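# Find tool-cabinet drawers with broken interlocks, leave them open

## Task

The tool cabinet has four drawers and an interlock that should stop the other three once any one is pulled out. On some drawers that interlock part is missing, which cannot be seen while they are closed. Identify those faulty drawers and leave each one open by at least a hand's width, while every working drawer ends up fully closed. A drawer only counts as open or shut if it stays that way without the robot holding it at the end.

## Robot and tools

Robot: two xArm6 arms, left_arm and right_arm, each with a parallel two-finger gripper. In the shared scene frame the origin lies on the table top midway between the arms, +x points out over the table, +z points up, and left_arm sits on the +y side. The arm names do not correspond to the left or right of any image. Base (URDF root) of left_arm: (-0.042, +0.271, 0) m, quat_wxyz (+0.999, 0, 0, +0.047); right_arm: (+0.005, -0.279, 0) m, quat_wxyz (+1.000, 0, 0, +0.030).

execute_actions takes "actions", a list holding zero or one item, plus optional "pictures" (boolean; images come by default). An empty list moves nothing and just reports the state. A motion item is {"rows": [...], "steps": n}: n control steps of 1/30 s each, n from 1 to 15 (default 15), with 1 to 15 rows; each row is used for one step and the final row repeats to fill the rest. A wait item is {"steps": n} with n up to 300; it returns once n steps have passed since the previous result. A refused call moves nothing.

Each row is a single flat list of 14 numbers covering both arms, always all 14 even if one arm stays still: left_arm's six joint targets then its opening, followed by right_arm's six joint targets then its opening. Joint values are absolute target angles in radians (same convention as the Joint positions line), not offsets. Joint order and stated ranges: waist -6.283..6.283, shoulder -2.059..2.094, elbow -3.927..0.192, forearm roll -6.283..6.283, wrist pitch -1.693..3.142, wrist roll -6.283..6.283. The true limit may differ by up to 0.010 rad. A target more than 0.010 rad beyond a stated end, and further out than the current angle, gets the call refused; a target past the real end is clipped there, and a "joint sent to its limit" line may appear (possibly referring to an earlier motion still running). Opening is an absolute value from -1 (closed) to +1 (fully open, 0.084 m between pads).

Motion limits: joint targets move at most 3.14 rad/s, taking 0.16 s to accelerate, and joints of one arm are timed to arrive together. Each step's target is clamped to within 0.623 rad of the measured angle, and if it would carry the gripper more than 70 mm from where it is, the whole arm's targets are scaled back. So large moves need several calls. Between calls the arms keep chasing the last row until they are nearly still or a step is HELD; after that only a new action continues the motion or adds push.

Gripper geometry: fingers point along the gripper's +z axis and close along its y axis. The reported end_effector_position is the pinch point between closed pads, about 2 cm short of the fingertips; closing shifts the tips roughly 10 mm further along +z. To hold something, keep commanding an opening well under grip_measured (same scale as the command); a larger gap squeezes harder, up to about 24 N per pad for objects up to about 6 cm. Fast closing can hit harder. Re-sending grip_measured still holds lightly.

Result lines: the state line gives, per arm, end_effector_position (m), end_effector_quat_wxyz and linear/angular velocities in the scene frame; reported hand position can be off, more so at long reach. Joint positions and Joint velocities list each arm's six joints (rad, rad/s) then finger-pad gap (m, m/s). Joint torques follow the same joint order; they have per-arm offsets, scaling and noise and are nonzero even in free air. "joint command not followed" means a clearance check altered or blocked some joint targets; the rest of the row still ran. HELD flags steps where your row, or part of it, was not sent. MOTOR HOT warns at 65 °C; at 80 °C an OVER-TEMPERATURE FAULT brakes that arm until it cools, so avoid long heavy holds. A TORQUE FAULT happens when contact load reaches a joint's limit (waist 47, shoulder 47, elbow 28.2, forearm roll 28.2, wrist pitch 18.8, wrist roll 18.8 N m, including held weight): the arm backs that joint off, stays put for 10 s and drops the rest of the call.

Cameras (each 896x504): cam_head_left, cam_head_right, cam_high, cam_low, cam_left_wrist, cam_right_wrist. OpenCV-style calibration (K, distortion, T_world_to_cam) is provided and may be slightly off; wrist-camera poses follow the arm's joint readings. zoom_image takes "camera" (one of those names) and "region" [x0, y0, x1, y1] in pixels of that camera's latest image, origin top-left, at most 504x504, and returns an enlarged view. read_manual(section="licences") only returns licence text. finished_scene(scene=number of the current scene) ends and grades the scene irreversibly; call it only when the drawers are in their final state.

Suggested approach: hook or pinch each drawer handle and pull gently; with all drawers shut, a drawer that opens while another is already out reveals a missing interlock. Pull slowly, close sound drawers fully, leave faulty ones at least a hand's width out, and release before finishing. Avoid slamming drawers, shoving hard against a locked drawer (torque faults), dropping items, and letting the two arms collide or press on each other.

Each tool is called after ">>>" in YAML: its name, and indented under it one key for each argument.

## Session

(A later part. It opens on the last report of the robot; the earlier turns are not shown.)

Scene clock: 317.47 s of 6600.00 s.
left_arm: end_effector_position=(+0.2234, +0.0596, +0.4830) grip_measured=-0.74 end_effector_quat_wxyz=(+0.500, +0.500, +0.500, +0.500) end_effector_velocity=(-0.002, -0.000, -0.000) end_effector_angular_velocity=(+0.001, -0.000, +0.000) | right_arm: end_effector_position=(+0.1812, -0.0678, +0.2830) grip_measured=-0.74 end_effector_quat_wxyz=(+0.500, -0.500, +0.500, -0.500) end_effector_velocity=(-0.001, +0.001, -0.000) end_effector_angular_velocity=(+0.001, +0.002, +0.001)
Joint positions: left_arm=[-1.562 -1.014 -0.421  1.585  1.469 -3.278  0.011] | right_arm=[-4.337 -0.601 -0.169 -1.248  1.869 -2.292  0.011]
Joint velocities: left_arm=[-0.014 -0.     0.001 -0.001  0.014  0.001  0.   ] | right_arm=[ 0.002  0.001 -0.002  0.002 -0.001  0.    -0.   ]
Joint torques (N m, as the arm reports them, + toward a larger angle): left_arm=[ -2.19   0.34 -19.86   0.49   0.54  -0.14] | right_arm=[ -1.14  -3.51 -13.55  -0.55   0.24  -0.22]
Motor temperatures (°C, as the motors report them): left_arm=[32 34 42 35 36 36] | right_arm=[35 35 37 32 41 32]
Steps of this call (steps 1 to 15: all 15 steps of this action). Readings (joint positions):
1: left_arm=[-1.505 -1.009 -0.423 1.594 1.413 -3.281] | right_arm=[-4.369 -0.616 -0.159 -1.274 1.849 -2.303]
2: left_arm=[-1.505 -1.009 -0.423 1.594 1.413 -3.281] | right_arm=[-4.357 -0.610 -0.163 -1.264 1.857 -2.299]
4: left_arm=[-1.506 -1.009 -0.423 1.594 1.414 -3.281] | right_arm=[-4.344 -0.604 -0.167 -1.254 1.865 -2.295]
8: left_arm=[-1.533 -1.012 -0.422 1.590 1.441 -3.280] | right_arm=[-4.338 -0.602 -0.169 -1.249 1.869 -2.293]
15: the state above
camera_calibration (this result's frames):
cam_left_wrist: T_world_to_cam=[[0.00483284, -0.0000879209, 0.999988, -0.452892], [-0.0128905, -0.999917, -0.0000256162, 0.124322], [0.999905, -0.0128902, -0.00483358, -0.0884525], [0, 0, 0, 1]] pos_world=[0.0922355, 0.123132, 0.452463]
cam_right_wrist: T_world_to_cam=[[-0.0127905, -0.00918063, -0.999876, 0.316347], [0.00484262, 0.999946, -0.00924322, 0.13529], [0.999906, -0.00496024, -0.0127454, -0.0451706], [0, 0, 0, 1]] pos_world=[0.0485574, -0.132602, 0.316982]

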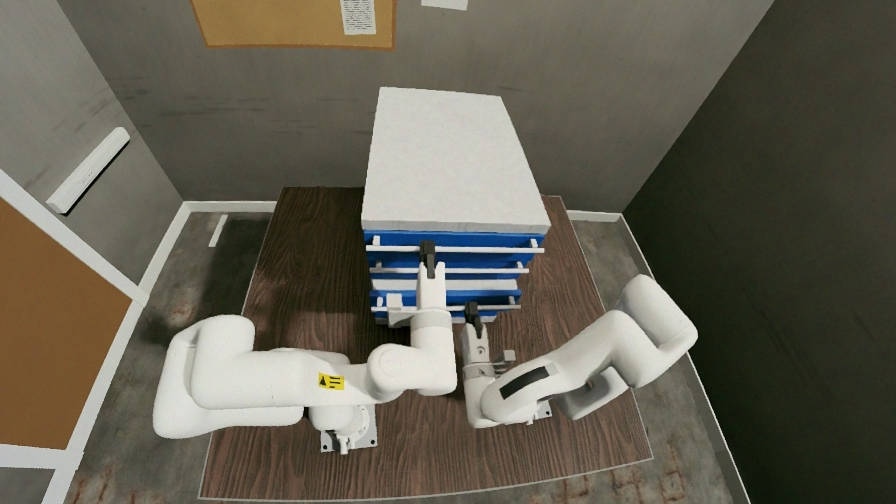

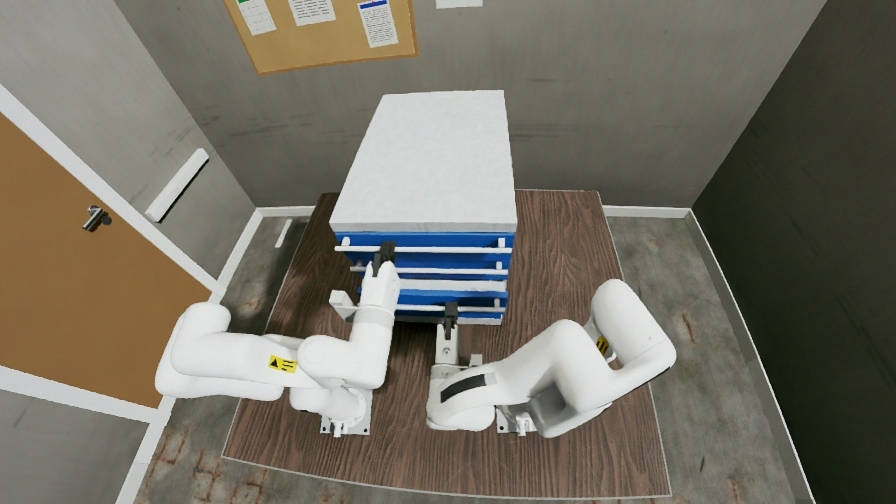

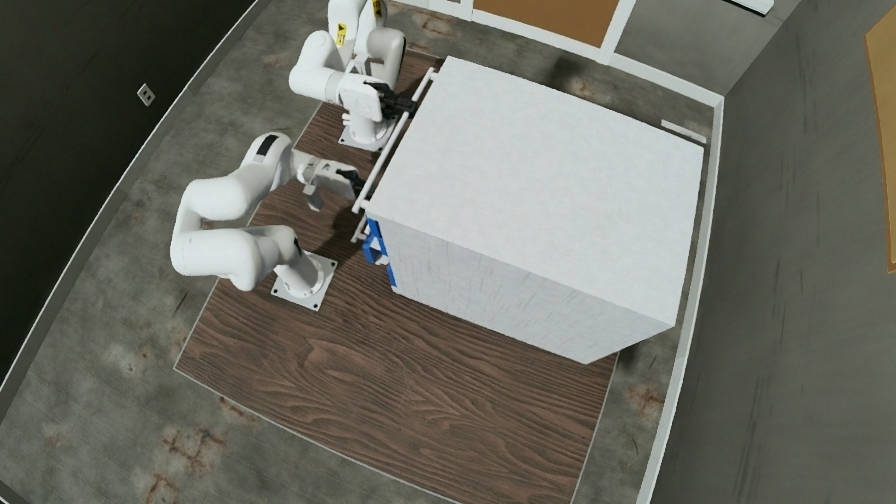

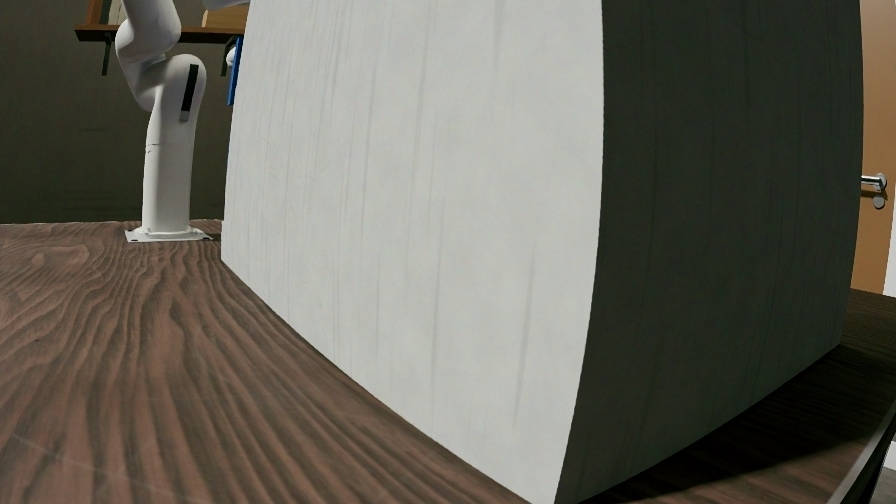

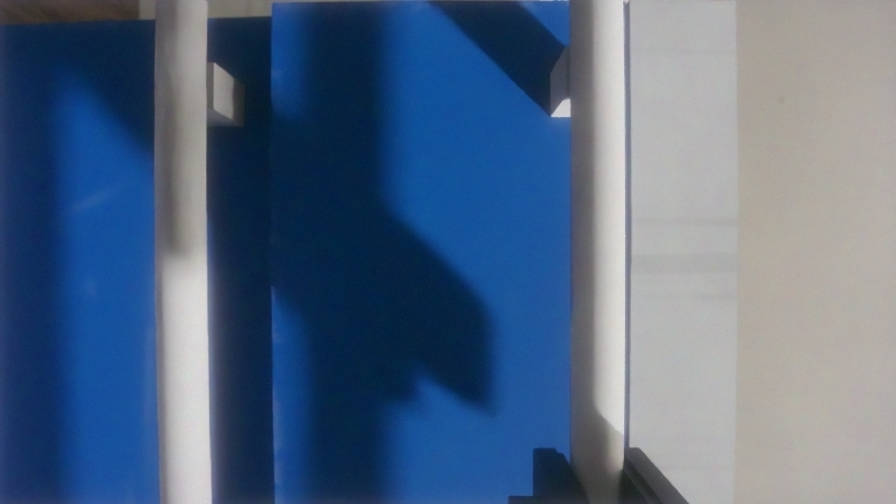

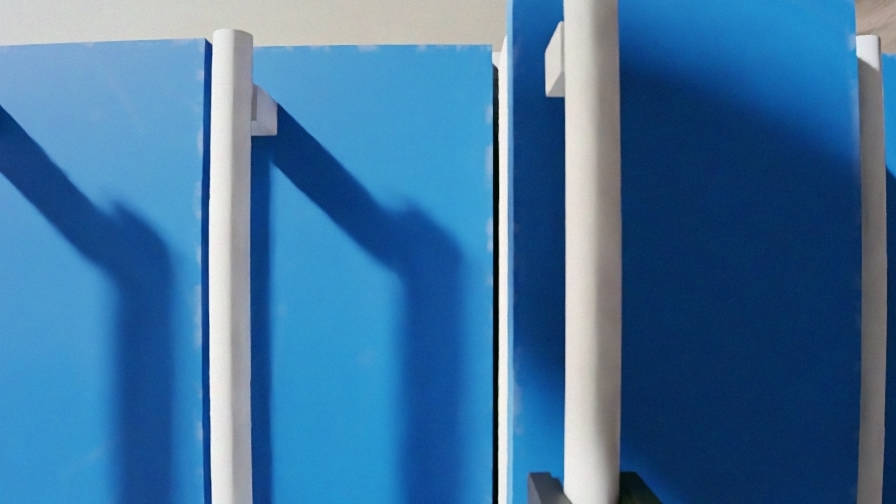

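>>> execute_actions:
  actions:
    - {"rows": [[-1.5923,-1.0163,-0.4197,1.5812,1.4991,-3.2768,-1,-4.3361,-0.6011,-0.1694,-1.2478,1.8695,-2.2924,-1],[-1.6286,-1.0177,-0.4189,1.5760,1.5350,-3.2759,-1,-4.3361,-0.6011,-0.1694,-1.2478,1.8695,-2.2924,-1],[-1.6648,-1.0181,-0.4187,1.5708,1.5708,-3.2756,-1,-4.3121,-0.5888,-0.1784,-1.2279,1.8842,-2.2835,-1],[-1.7010,-1.0177,-0.4189,1.5656,1.6067,-3.2759,-1,-4.2889,-0.5762,-0.1878,-1.2083,1.8983,-2.2743,-1],[-1.7373,-1.0163,-0.4197,1.5604,1.6425,-3.2768,-1,-4.2663,-0.5631,-0.1976,-1.1890,1.9116,-2.2650,-1],[-1.7735,-1.0141,-0.4209,1.5553,1.6784,-3.2783,-1,-4.2445,-0.5499,-0.2076,-1.1701,1.9243,-2.2558,-1],[-1.8097,-1.0109,-0.4226,1.5501,1.7142,-3.2803,-1,-4.2233,-0.5364,-0.2180,-1.1516,1.9363,-2.2465,-1],[-1.8460,-1.0069,-0.4248,1.5449,1.7501,-3.2830,-1,-4.2029,-0.5228,-0.2286,-1.1333,1.9478,-2.2373,-1],[-1.8822,-1.0020,-0.4275,1.5397,1.7860,-3.2862,-1,-4.1832,-0.5089,-0.2394,-1.1155,1.9587,-2.2282,-1],[-1.9168,-0.9962,-0.4307,1.5338,1.8202,-3.2902,-1,-4.1640,-0.4950,-0.2505,-1.0979,1.9691,-2.2192,-1],[-1.9508,-0.9897,-0.4342,1.5277,1.8536,-3.2946,-1,-4.1455,-0.4809,-0.2619,-1.0807,1.9788,-2.2101,-1],[-1.9842,-0.9825,-0.4382,1.5212,1.8864,-3.2996,-1,-4.1275,-0.4667,-0.2733,-1.0640,1.9883,-2.2013,-1],[-2.0169,-0.9745,-0.4427,1.5145,1.9185,-3.3051,-1,-4.1101,-0.4524,-0.2850,-1.0476,1.9972,-2.1926,-1],[-2.0487,-0.9659,-0.4477,1.5075,1.9497,-3.3111,-1,-4.0933,-0.4381,-0.2969,-1.0315,2.0057,-2.1839,-1],[-2.0798,-0.9565,-0.4530,1.5002,1.9800,-3.3176,-1,-4.0771,-0.4237,-0.3090,-1.0157,2.0136,-2.1753,-1]], "steps": 15}
  pictures: false

>>> execute_actions:
  actions:
    - {"rows": [[-2.1098,-0.9465,-0.4588,1.4924,2.0093,-3.3246,-1,-4.0771,-0.4237,-0.3090,-1.0157,2.0136,-2.1753,-1],[-2.1390,-0.9360,-0.4651,1.4844,2.0375,-3.3321,-1,-4.0771,-0.4237,-0.3090,-1.0157,2.0136,-2.1753,-1],[-2.1672,-0.9248,-0.4717,1.4760,2.0648,-3.3399,-1,-4.0771,-0.4237,-0.3090,-1.0157,2.0136,-2.1753,-1],[-2.1945,-0.9132,-0.4788,1.4672,2.0910,-3.3481,-1,-4.0771,-0.4237,-0.3090,-1.0157,2.0136,-2.1753,-1],[-2.2209,-0.9010,-0.4863,1.4581,2.1163,-3.3567,-1,-4.0771,-0.4237,-0.3090,-1.0157,2.0136,-2.1753,-1],[-2.2464,-0.8884,-0.4942,1.4485,2.1405,-3.3657,-1,-4.0771,-0.4237,-0.3090,-1.0157,2.0136,-2.1753,-1],[-2.2710,-0.8753,-0.5025,1.4385,2.1637,-3.3751,-1,-4.0771,-0.4237,-0.3090,-1.0157,2.0136,-2.1753,-1]], "steps": 15}

Scene clock: 341.40 s of 6600.00 s.
left_arm: end_effector_position=(+0.1693, +0.0593, +0.4828) grip_measured=-0.74 end_effector_quat_wxyz=(+0.500, +0.500, +0.501, +0.500) end_effector_velocity=(-0.151, -0.001, -0.000) end_effector_angular_velocity=(+0.000, +0.003, -0.005) | right_arm: end_effector_position=(+0.1342, -0.0678, +0.2830) grip_measured=-0.74 end_effector_quat_wxyz=(+0.500, -0.500, +0.500, -0.500) end_effector_velocity=(-0.150, +0.000, -0.000) end_effector_angular_velocity=(-0.003, -0.002, +0.002)
Joint positions: left_arm=[-1.951 -0.987 -0.436  1.527  1.855 -3.297  0.011] | right_arm=[-4.139 -0.474 -0.267 -1.074  1.982 -2.207  0.011]
Joint velocities: left_arm=[-1.011  0.208 -0.116 -0.19   0.99  -0.142  0.   ] | right_arm=[ 0.541  0.426 -0.343  0.504  0.282  0.265 -0.   ]
Joint torques (N m, as the arm reports them, + toward a larger angle): left_arm=[ -2.9    2.64 -19.3    1.09  -0.7   -0.41] | right_arm=[  0.28  -4.34 -14.4   -1.48  -0.88  -0.02]
Motor temperatures (°C, as the motors report them): left_arm=[32 34 42 35 35 36] | right_arm=[35 35 38 32 41 32]
Steps of this call (steps 1 to 15: the robot went on to your last target; steps 16 to 90: nothing new was sent; then 20.43 s passed at rest; steps 91 to 105: all 15 steps of this action). Readings (joint positions):
91: left_arm=[-1.564 -1.015 -0.421 1.585 1.471 -3.278] | right_arm=[-4.336 -0.601 -0.169 -1.248 1.870 -2.292]
92: left_arm=[-1.569 -1.015 -0.420 1.585 1.477 -3.278] | right_arm=[-4.336 -0.601 -0.169 -1.248 1.870 -2.292]
94: left_arm=[-1.599 -1.016 -0.420 1.580 1.506 -3.277] | right_arm=[-4.331 -0.599 -0.171 -1.244 1.873 -2.290]
98: left_arm=[-1.711 -1.016 -0.420 1.564 1.617 -3.277] | right_arm=[-4.274 -0.567 -0.195 -1.195 1.907 -2.268]
105: the state above

Scene clock: 341.90 s of 6600.00 s.
left_arm: end_effector_position=(+0.1149, +0.0593, +0.4829) grip_measured=-0.74 end_effector_quat_wxyz=(+0.500, +0.500, +0.500, +0.500) end_effector_velocity=(-0.006, +0.000, +0.000) end_effector_angular_velocity=(-0.002, +0.000, +0.001) | right_arm: end_effector_position=(+0.1162, -0.0678, +0.2830) grip_measured=-0.74 end_effector_quat_wxyz=(+0.500, -0.500, +0.500, -0.500) end_effector_velocity=(-0.001, -0.000, -0.000) end_effector_angular_velocity=(-0.001, -0.001, +0.001)
Joint positions: left_arm=[-2.268 -0.876 -0.501  1.439  2.161 -3.374  0.011] | right_arm=[-4.078 -0.424 -0.309 -1.016  2.014 -2.175  0.011]
Joint velocities: left_arm=[-0.027  0.015 -0.01  -0.011  0.027 -0.012 -0.   ] | right_arm=[ 0.002  0.002 -0.001  0.002  0.001  0.001 -0.   ]
Joint torques (N m, as the arm reports them, + toward a larger angle): left_arm=[ -2.24   0.3  -18.89   1.32  -1.05  -0.22] | right_arm=[  0.47  -5.43 -14.93  -1.67  -1.27  -0.22]
Motor temperatures (°C, as the motors report them): left_arm=[32 34 42 35 35 36] | right_arm=[35 35 38 32 41 32]
Steps of this call (steps 1 to 15: all 15 steps of this action). Readings (joint positions):
1: left_arm=[-1.985 -0.980 -0.440 1.520 1.888 -3.302] | right_arm=[-4.122 -0.460 -0.278 -1.057 1.992 -2.198]
2: left_arm=[-2.017 -0.972 -0.445 1.513 1.920 -3.307] | right_arm=[-4.106 -0.448 -0.289 -1.043 1.999 -2.190]
4: left_arm=[-2.081 -0.954 -0.455 1.498 1.982 -3.320] | right_arm=[-4.088 -0.432 -0.301 -1.025 2.009 -2.181]
8: left_arm=[-2.197 -0.909 -0.481 1.464 2.094 -3.351] | right_arm=[-4.079 -0.425 -0.307 -1.017 2.013 -2.176]
15: the state above
camera_calibration (this result's frames):
cam_left_wrist: T_world_to_cam=[[0.00576847, -0.000478629, 0.999983, -0.452384], [-0.0134053, -0.99991, -0.000401265, 0.122945], [0.999894, -0.0134027, -0.00577437, 0.0205578], [0, 0, 0, 1]] pos_world=[-0.016298, 0.122993, 0.452544]
cam_right_wrist: T_world_to_cam=[[-0.0126657, -0.00902152, -0.999879, 0.315517], [0.00477936, 0.999947, -0.00908267, 0.135536], [0.999908, -0.00489382, -0.0126219, 0.0197355], [0, 0, 0, 1]] pos_world=[-0.0163852, -0.132586, 0.316959]

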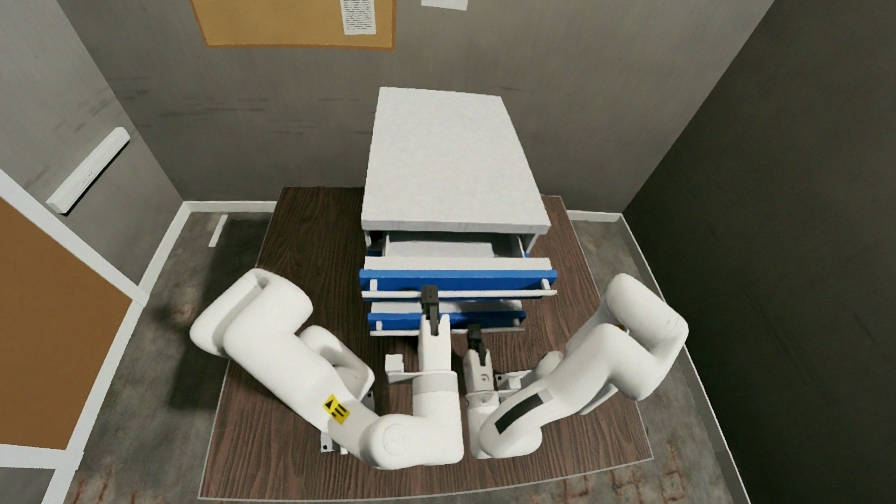

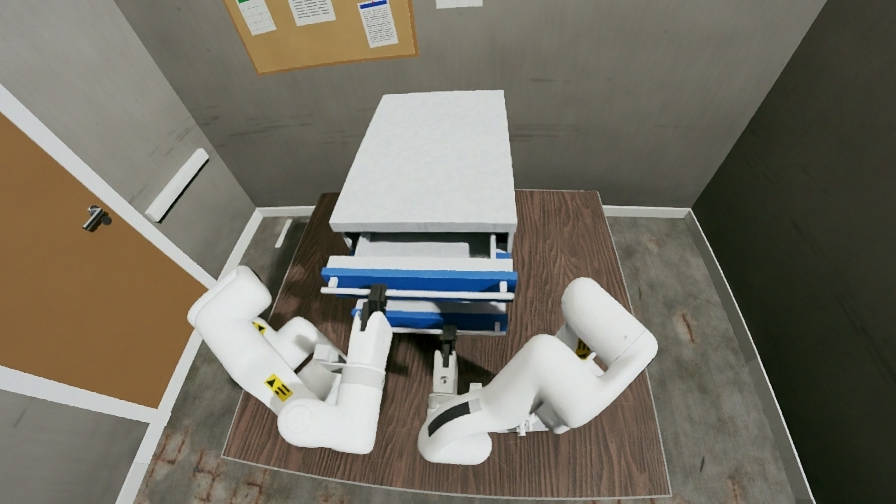

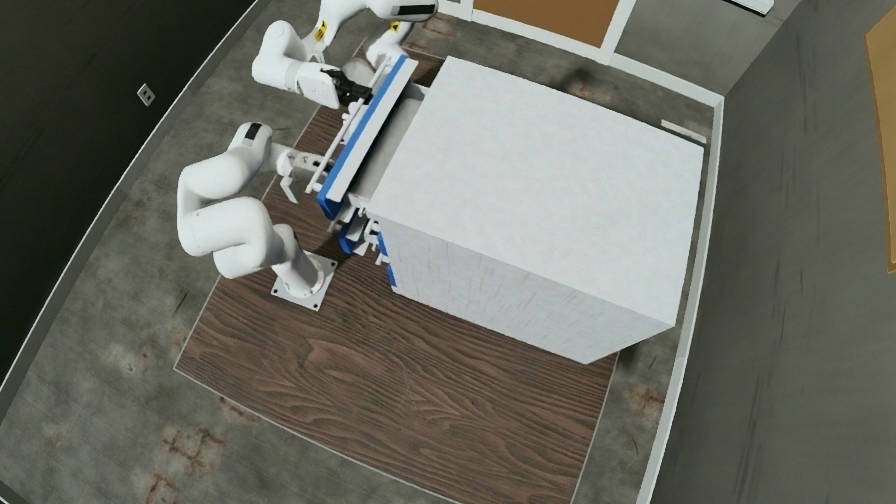

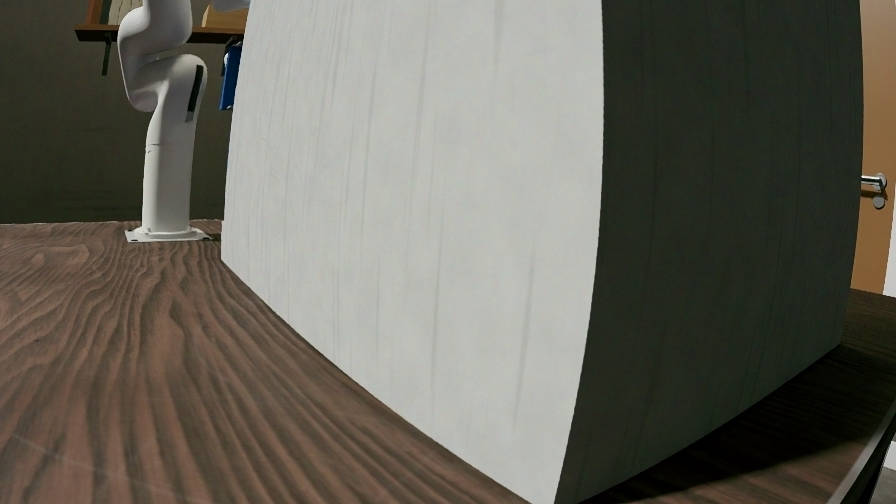

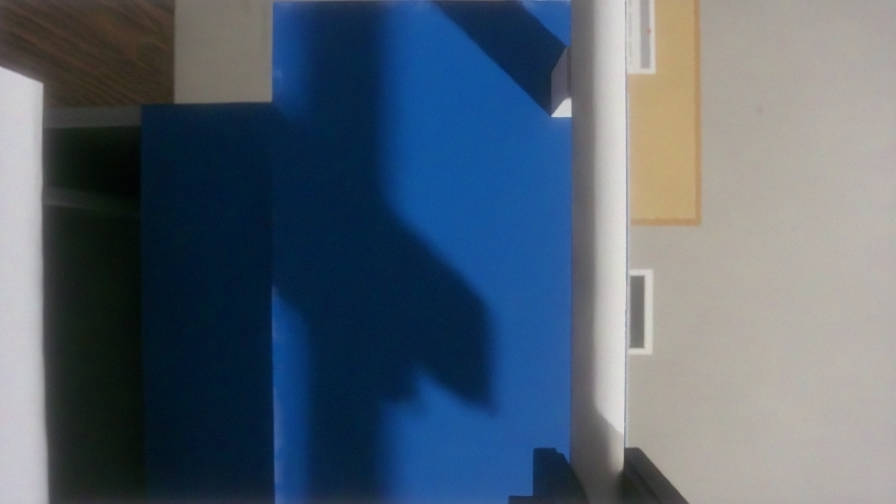

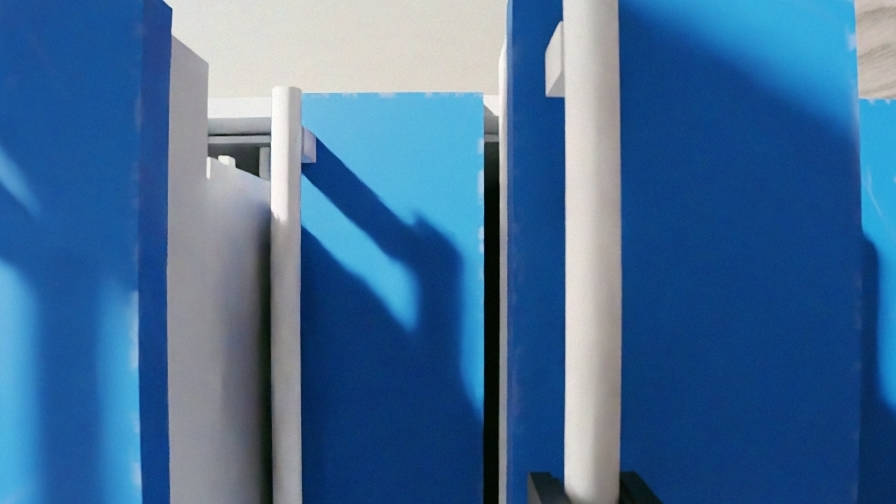

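>>> execute_actions:
  actions:
    - {"rows": [[-2.2710,-0.8753,-0.5025,1.4385,2.1637,-3.3751,-0.5,-4.0771,-0.4237,-0.3090,-1.0157,2.0136,-2.1753,-0.5],[-2.2710,-0.8753,-0.5025,1.4385,2.1637,-3.3751,-0.2,-4.0771,-0.4237,-0.3090,-1.0157,2.0136,-2.1753,-0.2],[-2.2710,-0.8753,-0.5025,1.4385,2.1637,-3.3751,0.1,-4.0771,-0.4237,-0.3090,-1.0157,2.0136,-2.1753,0.1],[-2.2710,-0.8753,-0.5025,1.4385,2.1637,-3.3751,0.1,-4.0771,-0.4237,-0.3090,-1.0157,2.0136,-2.1753,0.1],[-2.2710,-0.8753,-0.5025,1.4385,2.1637,-3.3751,0.1,-4.0771,-0.4237,-0.3090,-1.0157,2.0136,-2.1753,0.1],[-2.2710,-0.8753,-0.5025,1.4385,2.1637,-3.3751,0.1,-4.0771,-0.4237,-0.3090,-1.0157,2.0136,-2.1753,0.1],[-2.406,-0.790,-0.558,1.372,2.286,-3.435,0.1,-3.989,-0.337,-0.386,-0.928,2.056,-2.126,0.1]], "steps": 15}

>>> zoom_image:
  camera: "cam_high"
  region: [280, 150, 440, 300]

Scene clock: 346.70 s of 6600.00 s.
left_arm: end_effector_position=(+0.0837, +0.0587, +0.4825) grip_measured=+0.09 end_effector_quat_wxyz=(+0.500, +0.503, +0.497, +0.500) end_effector_velocity=(-0.010, +0.010, +0.003) end_effector_angular_velocity=(-0.012, +0.003, +0.030) | right_arm: end_effector_position=(+0.0865, -0.0673, +0.2828) grip_measured=+0.09 end_effector_quat_wxyz=(+0.500, -0.500, +0.501, -0.499) end_effector_velocity=(-0.010, -0.007, +0.000) end_effector_angular_velocity=(-0.002, -0.011, -0.017)
Joint positions: left_arm=[-2.403 -0.792 -0.556  1.374  2.281 -3.433  0.048] | right_arm=[-3.991 -0.339 -0.384 -0.931  2.054 -2.128  0.048]
Joint velocities: left_arm=[-0.054  0.03  -0.03  -0.036  0.08  -0.036  0.001] | right_arm=[ 0.034  0.033 -0.023  0.046  0.03   0.027  0.001]
Joint torques (N m, as the arm reports them, + toward a larger angle): left_arm=[  0.64  -4.17 -20.28   2.32   1.08  -0.21] | right_arm=[ -3.03  -7.5  -12.21  -0.69   1.39  -0.49]
Motor temperatures (°C, as the motors report them): left_arm=[32 34 42 35 35 36] | right_arm=[35 35 38 33 41 32]
Steps of this call (steps 1 to 15: the robot went on to your last target; steps 16 to 90: nothing new was sent; then 1.30 s passed at rest; steps 91 to 105: all 15 steps of this action). Readings (joint positions):
91: left_arm=[-2.271 -0.875 -0.502 1.438 2.164 -3.375] | right_arm=[-4.077 -0.424 -0.309 -1.016 2.014 -2.175]
92: left_arm=[-2.271 -0.875 -0.502 1.438 2.163 -3.375] | right_arm=[-4.077 -0.424 -0.309 -1.016 2.013 -2.175]
94: left_arm=[-2.272 -0.875 -0.503 1.439 2.163 -3.375] | right_arm=[-4.076 -0.424 -0.312 -1.018 2.010 -2.175]
98: left_arm=[-2.280 -0.870 -0.506 1.434 2.173 -3.380] | right_arm=[-4.068 -0.415 -0.318 -1.007 2.017 -2.169]
105: the state above
camera_calibration (this result's frames):
cam_left_wrist: T_world_to_cam=[[0.00575785, -0.00496201, 0.999971, -0.451594], [-0.0187951, -0.999812, -0.00485299, 0.124425], [0.999807, -0.0187666, -0.00585003, 0.0520882], [0, 0, 0, 1]] pos_world=[-0.0471393, 0.123138, 0.452489]
cam_right_wrist: T_world_to_cam=[[-0.0143644, -0.00620935, -0.999878, 0.315291], [0.00364006, 0.999974, -0.00626224, 0.13448], [0.99989, -0.00372956, -0.0143414, 0.0499989], [0, 0, 0, 1]] pos_world=[-0.045954, -0.132333, 0.316811]

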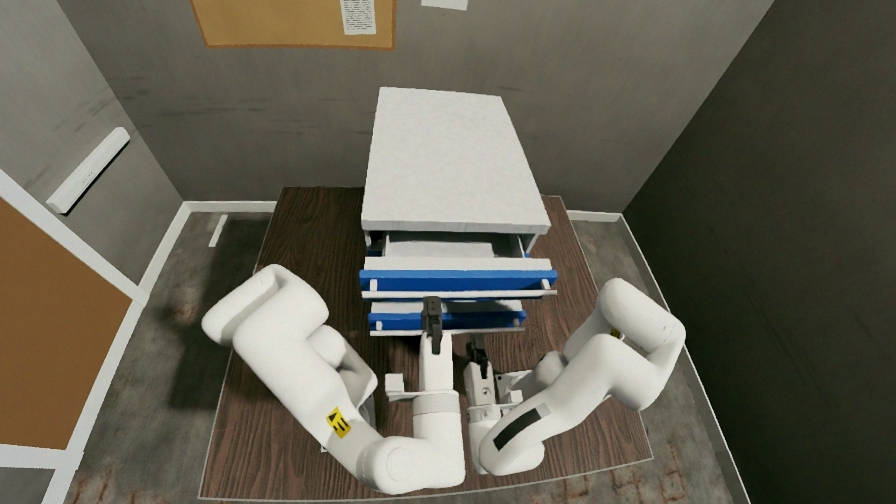

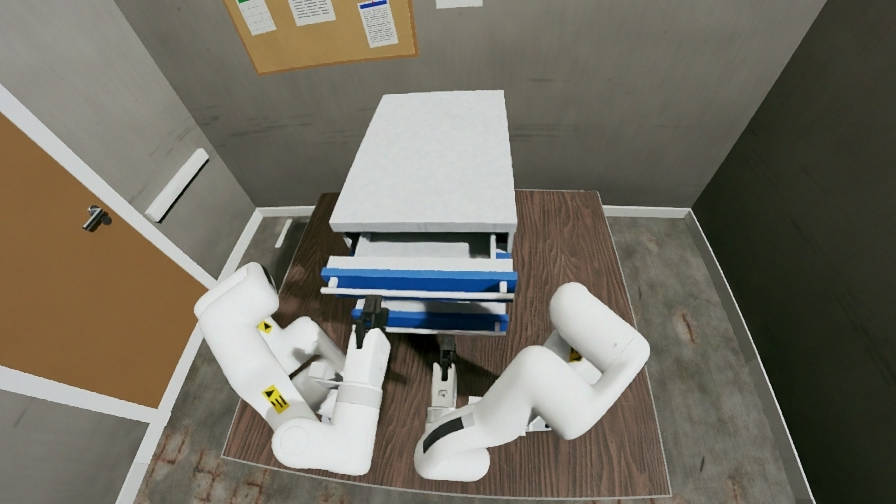

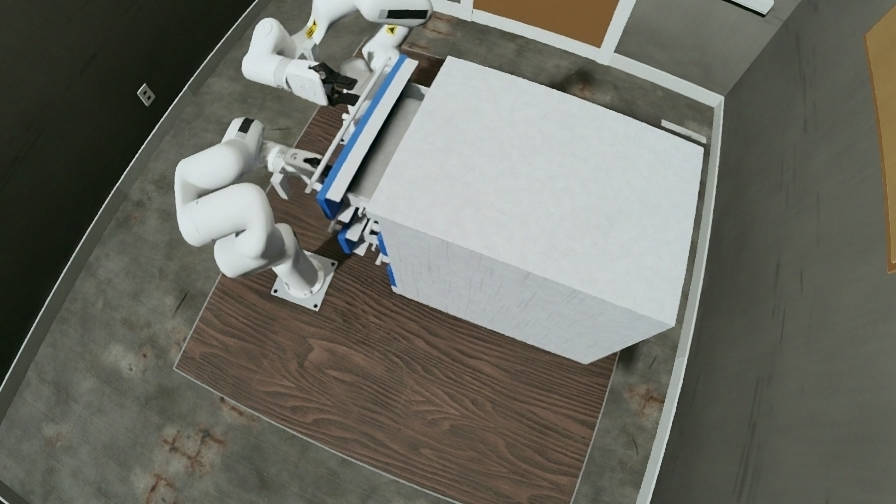

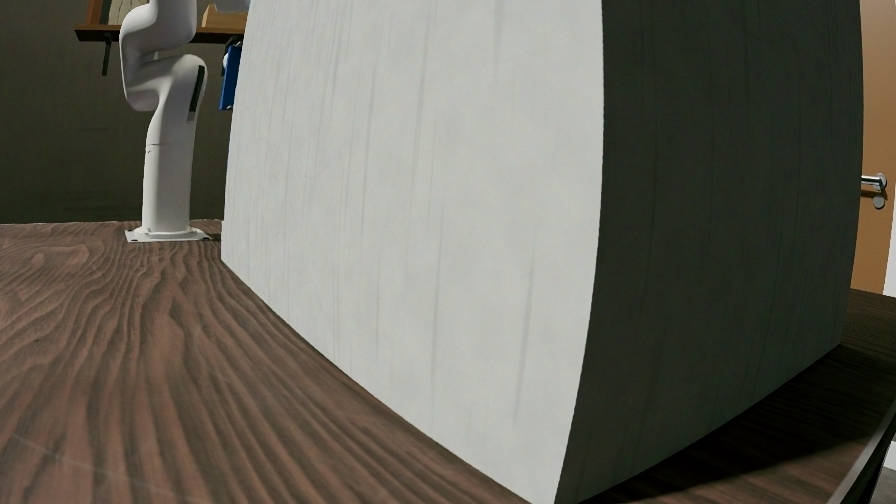

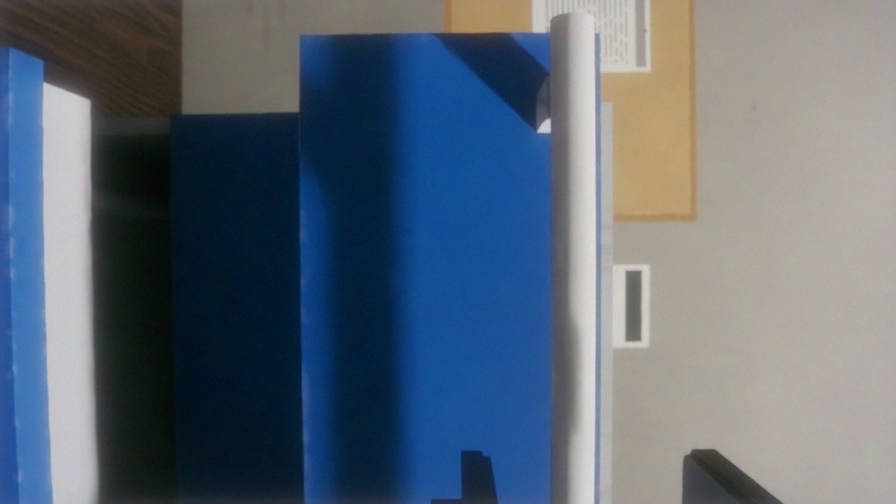

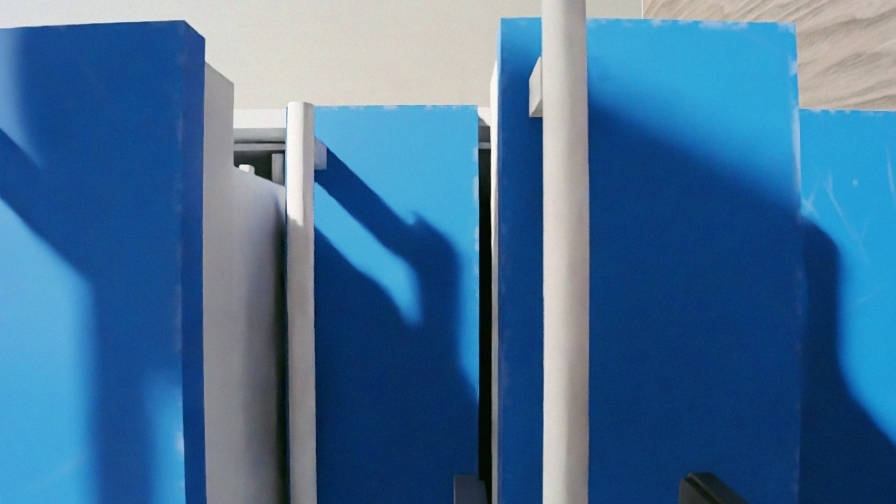

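Region (280, 150, 440, 300) of cam_high's 896x504 image, scaled by 3.150, with more detail than that image has; it fills the top 472 rows of this view, and the rest is white.

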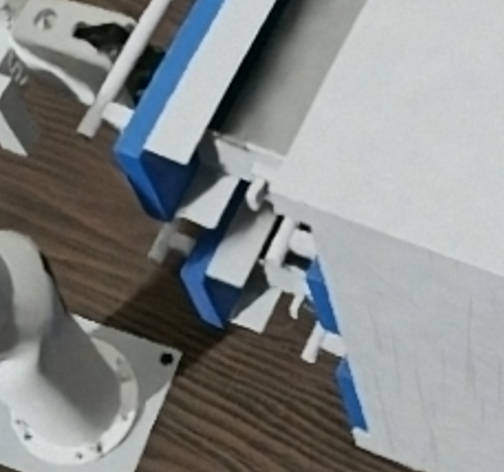

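>>> finished_scene:
  scene: 1

The scene is finished: the task was done.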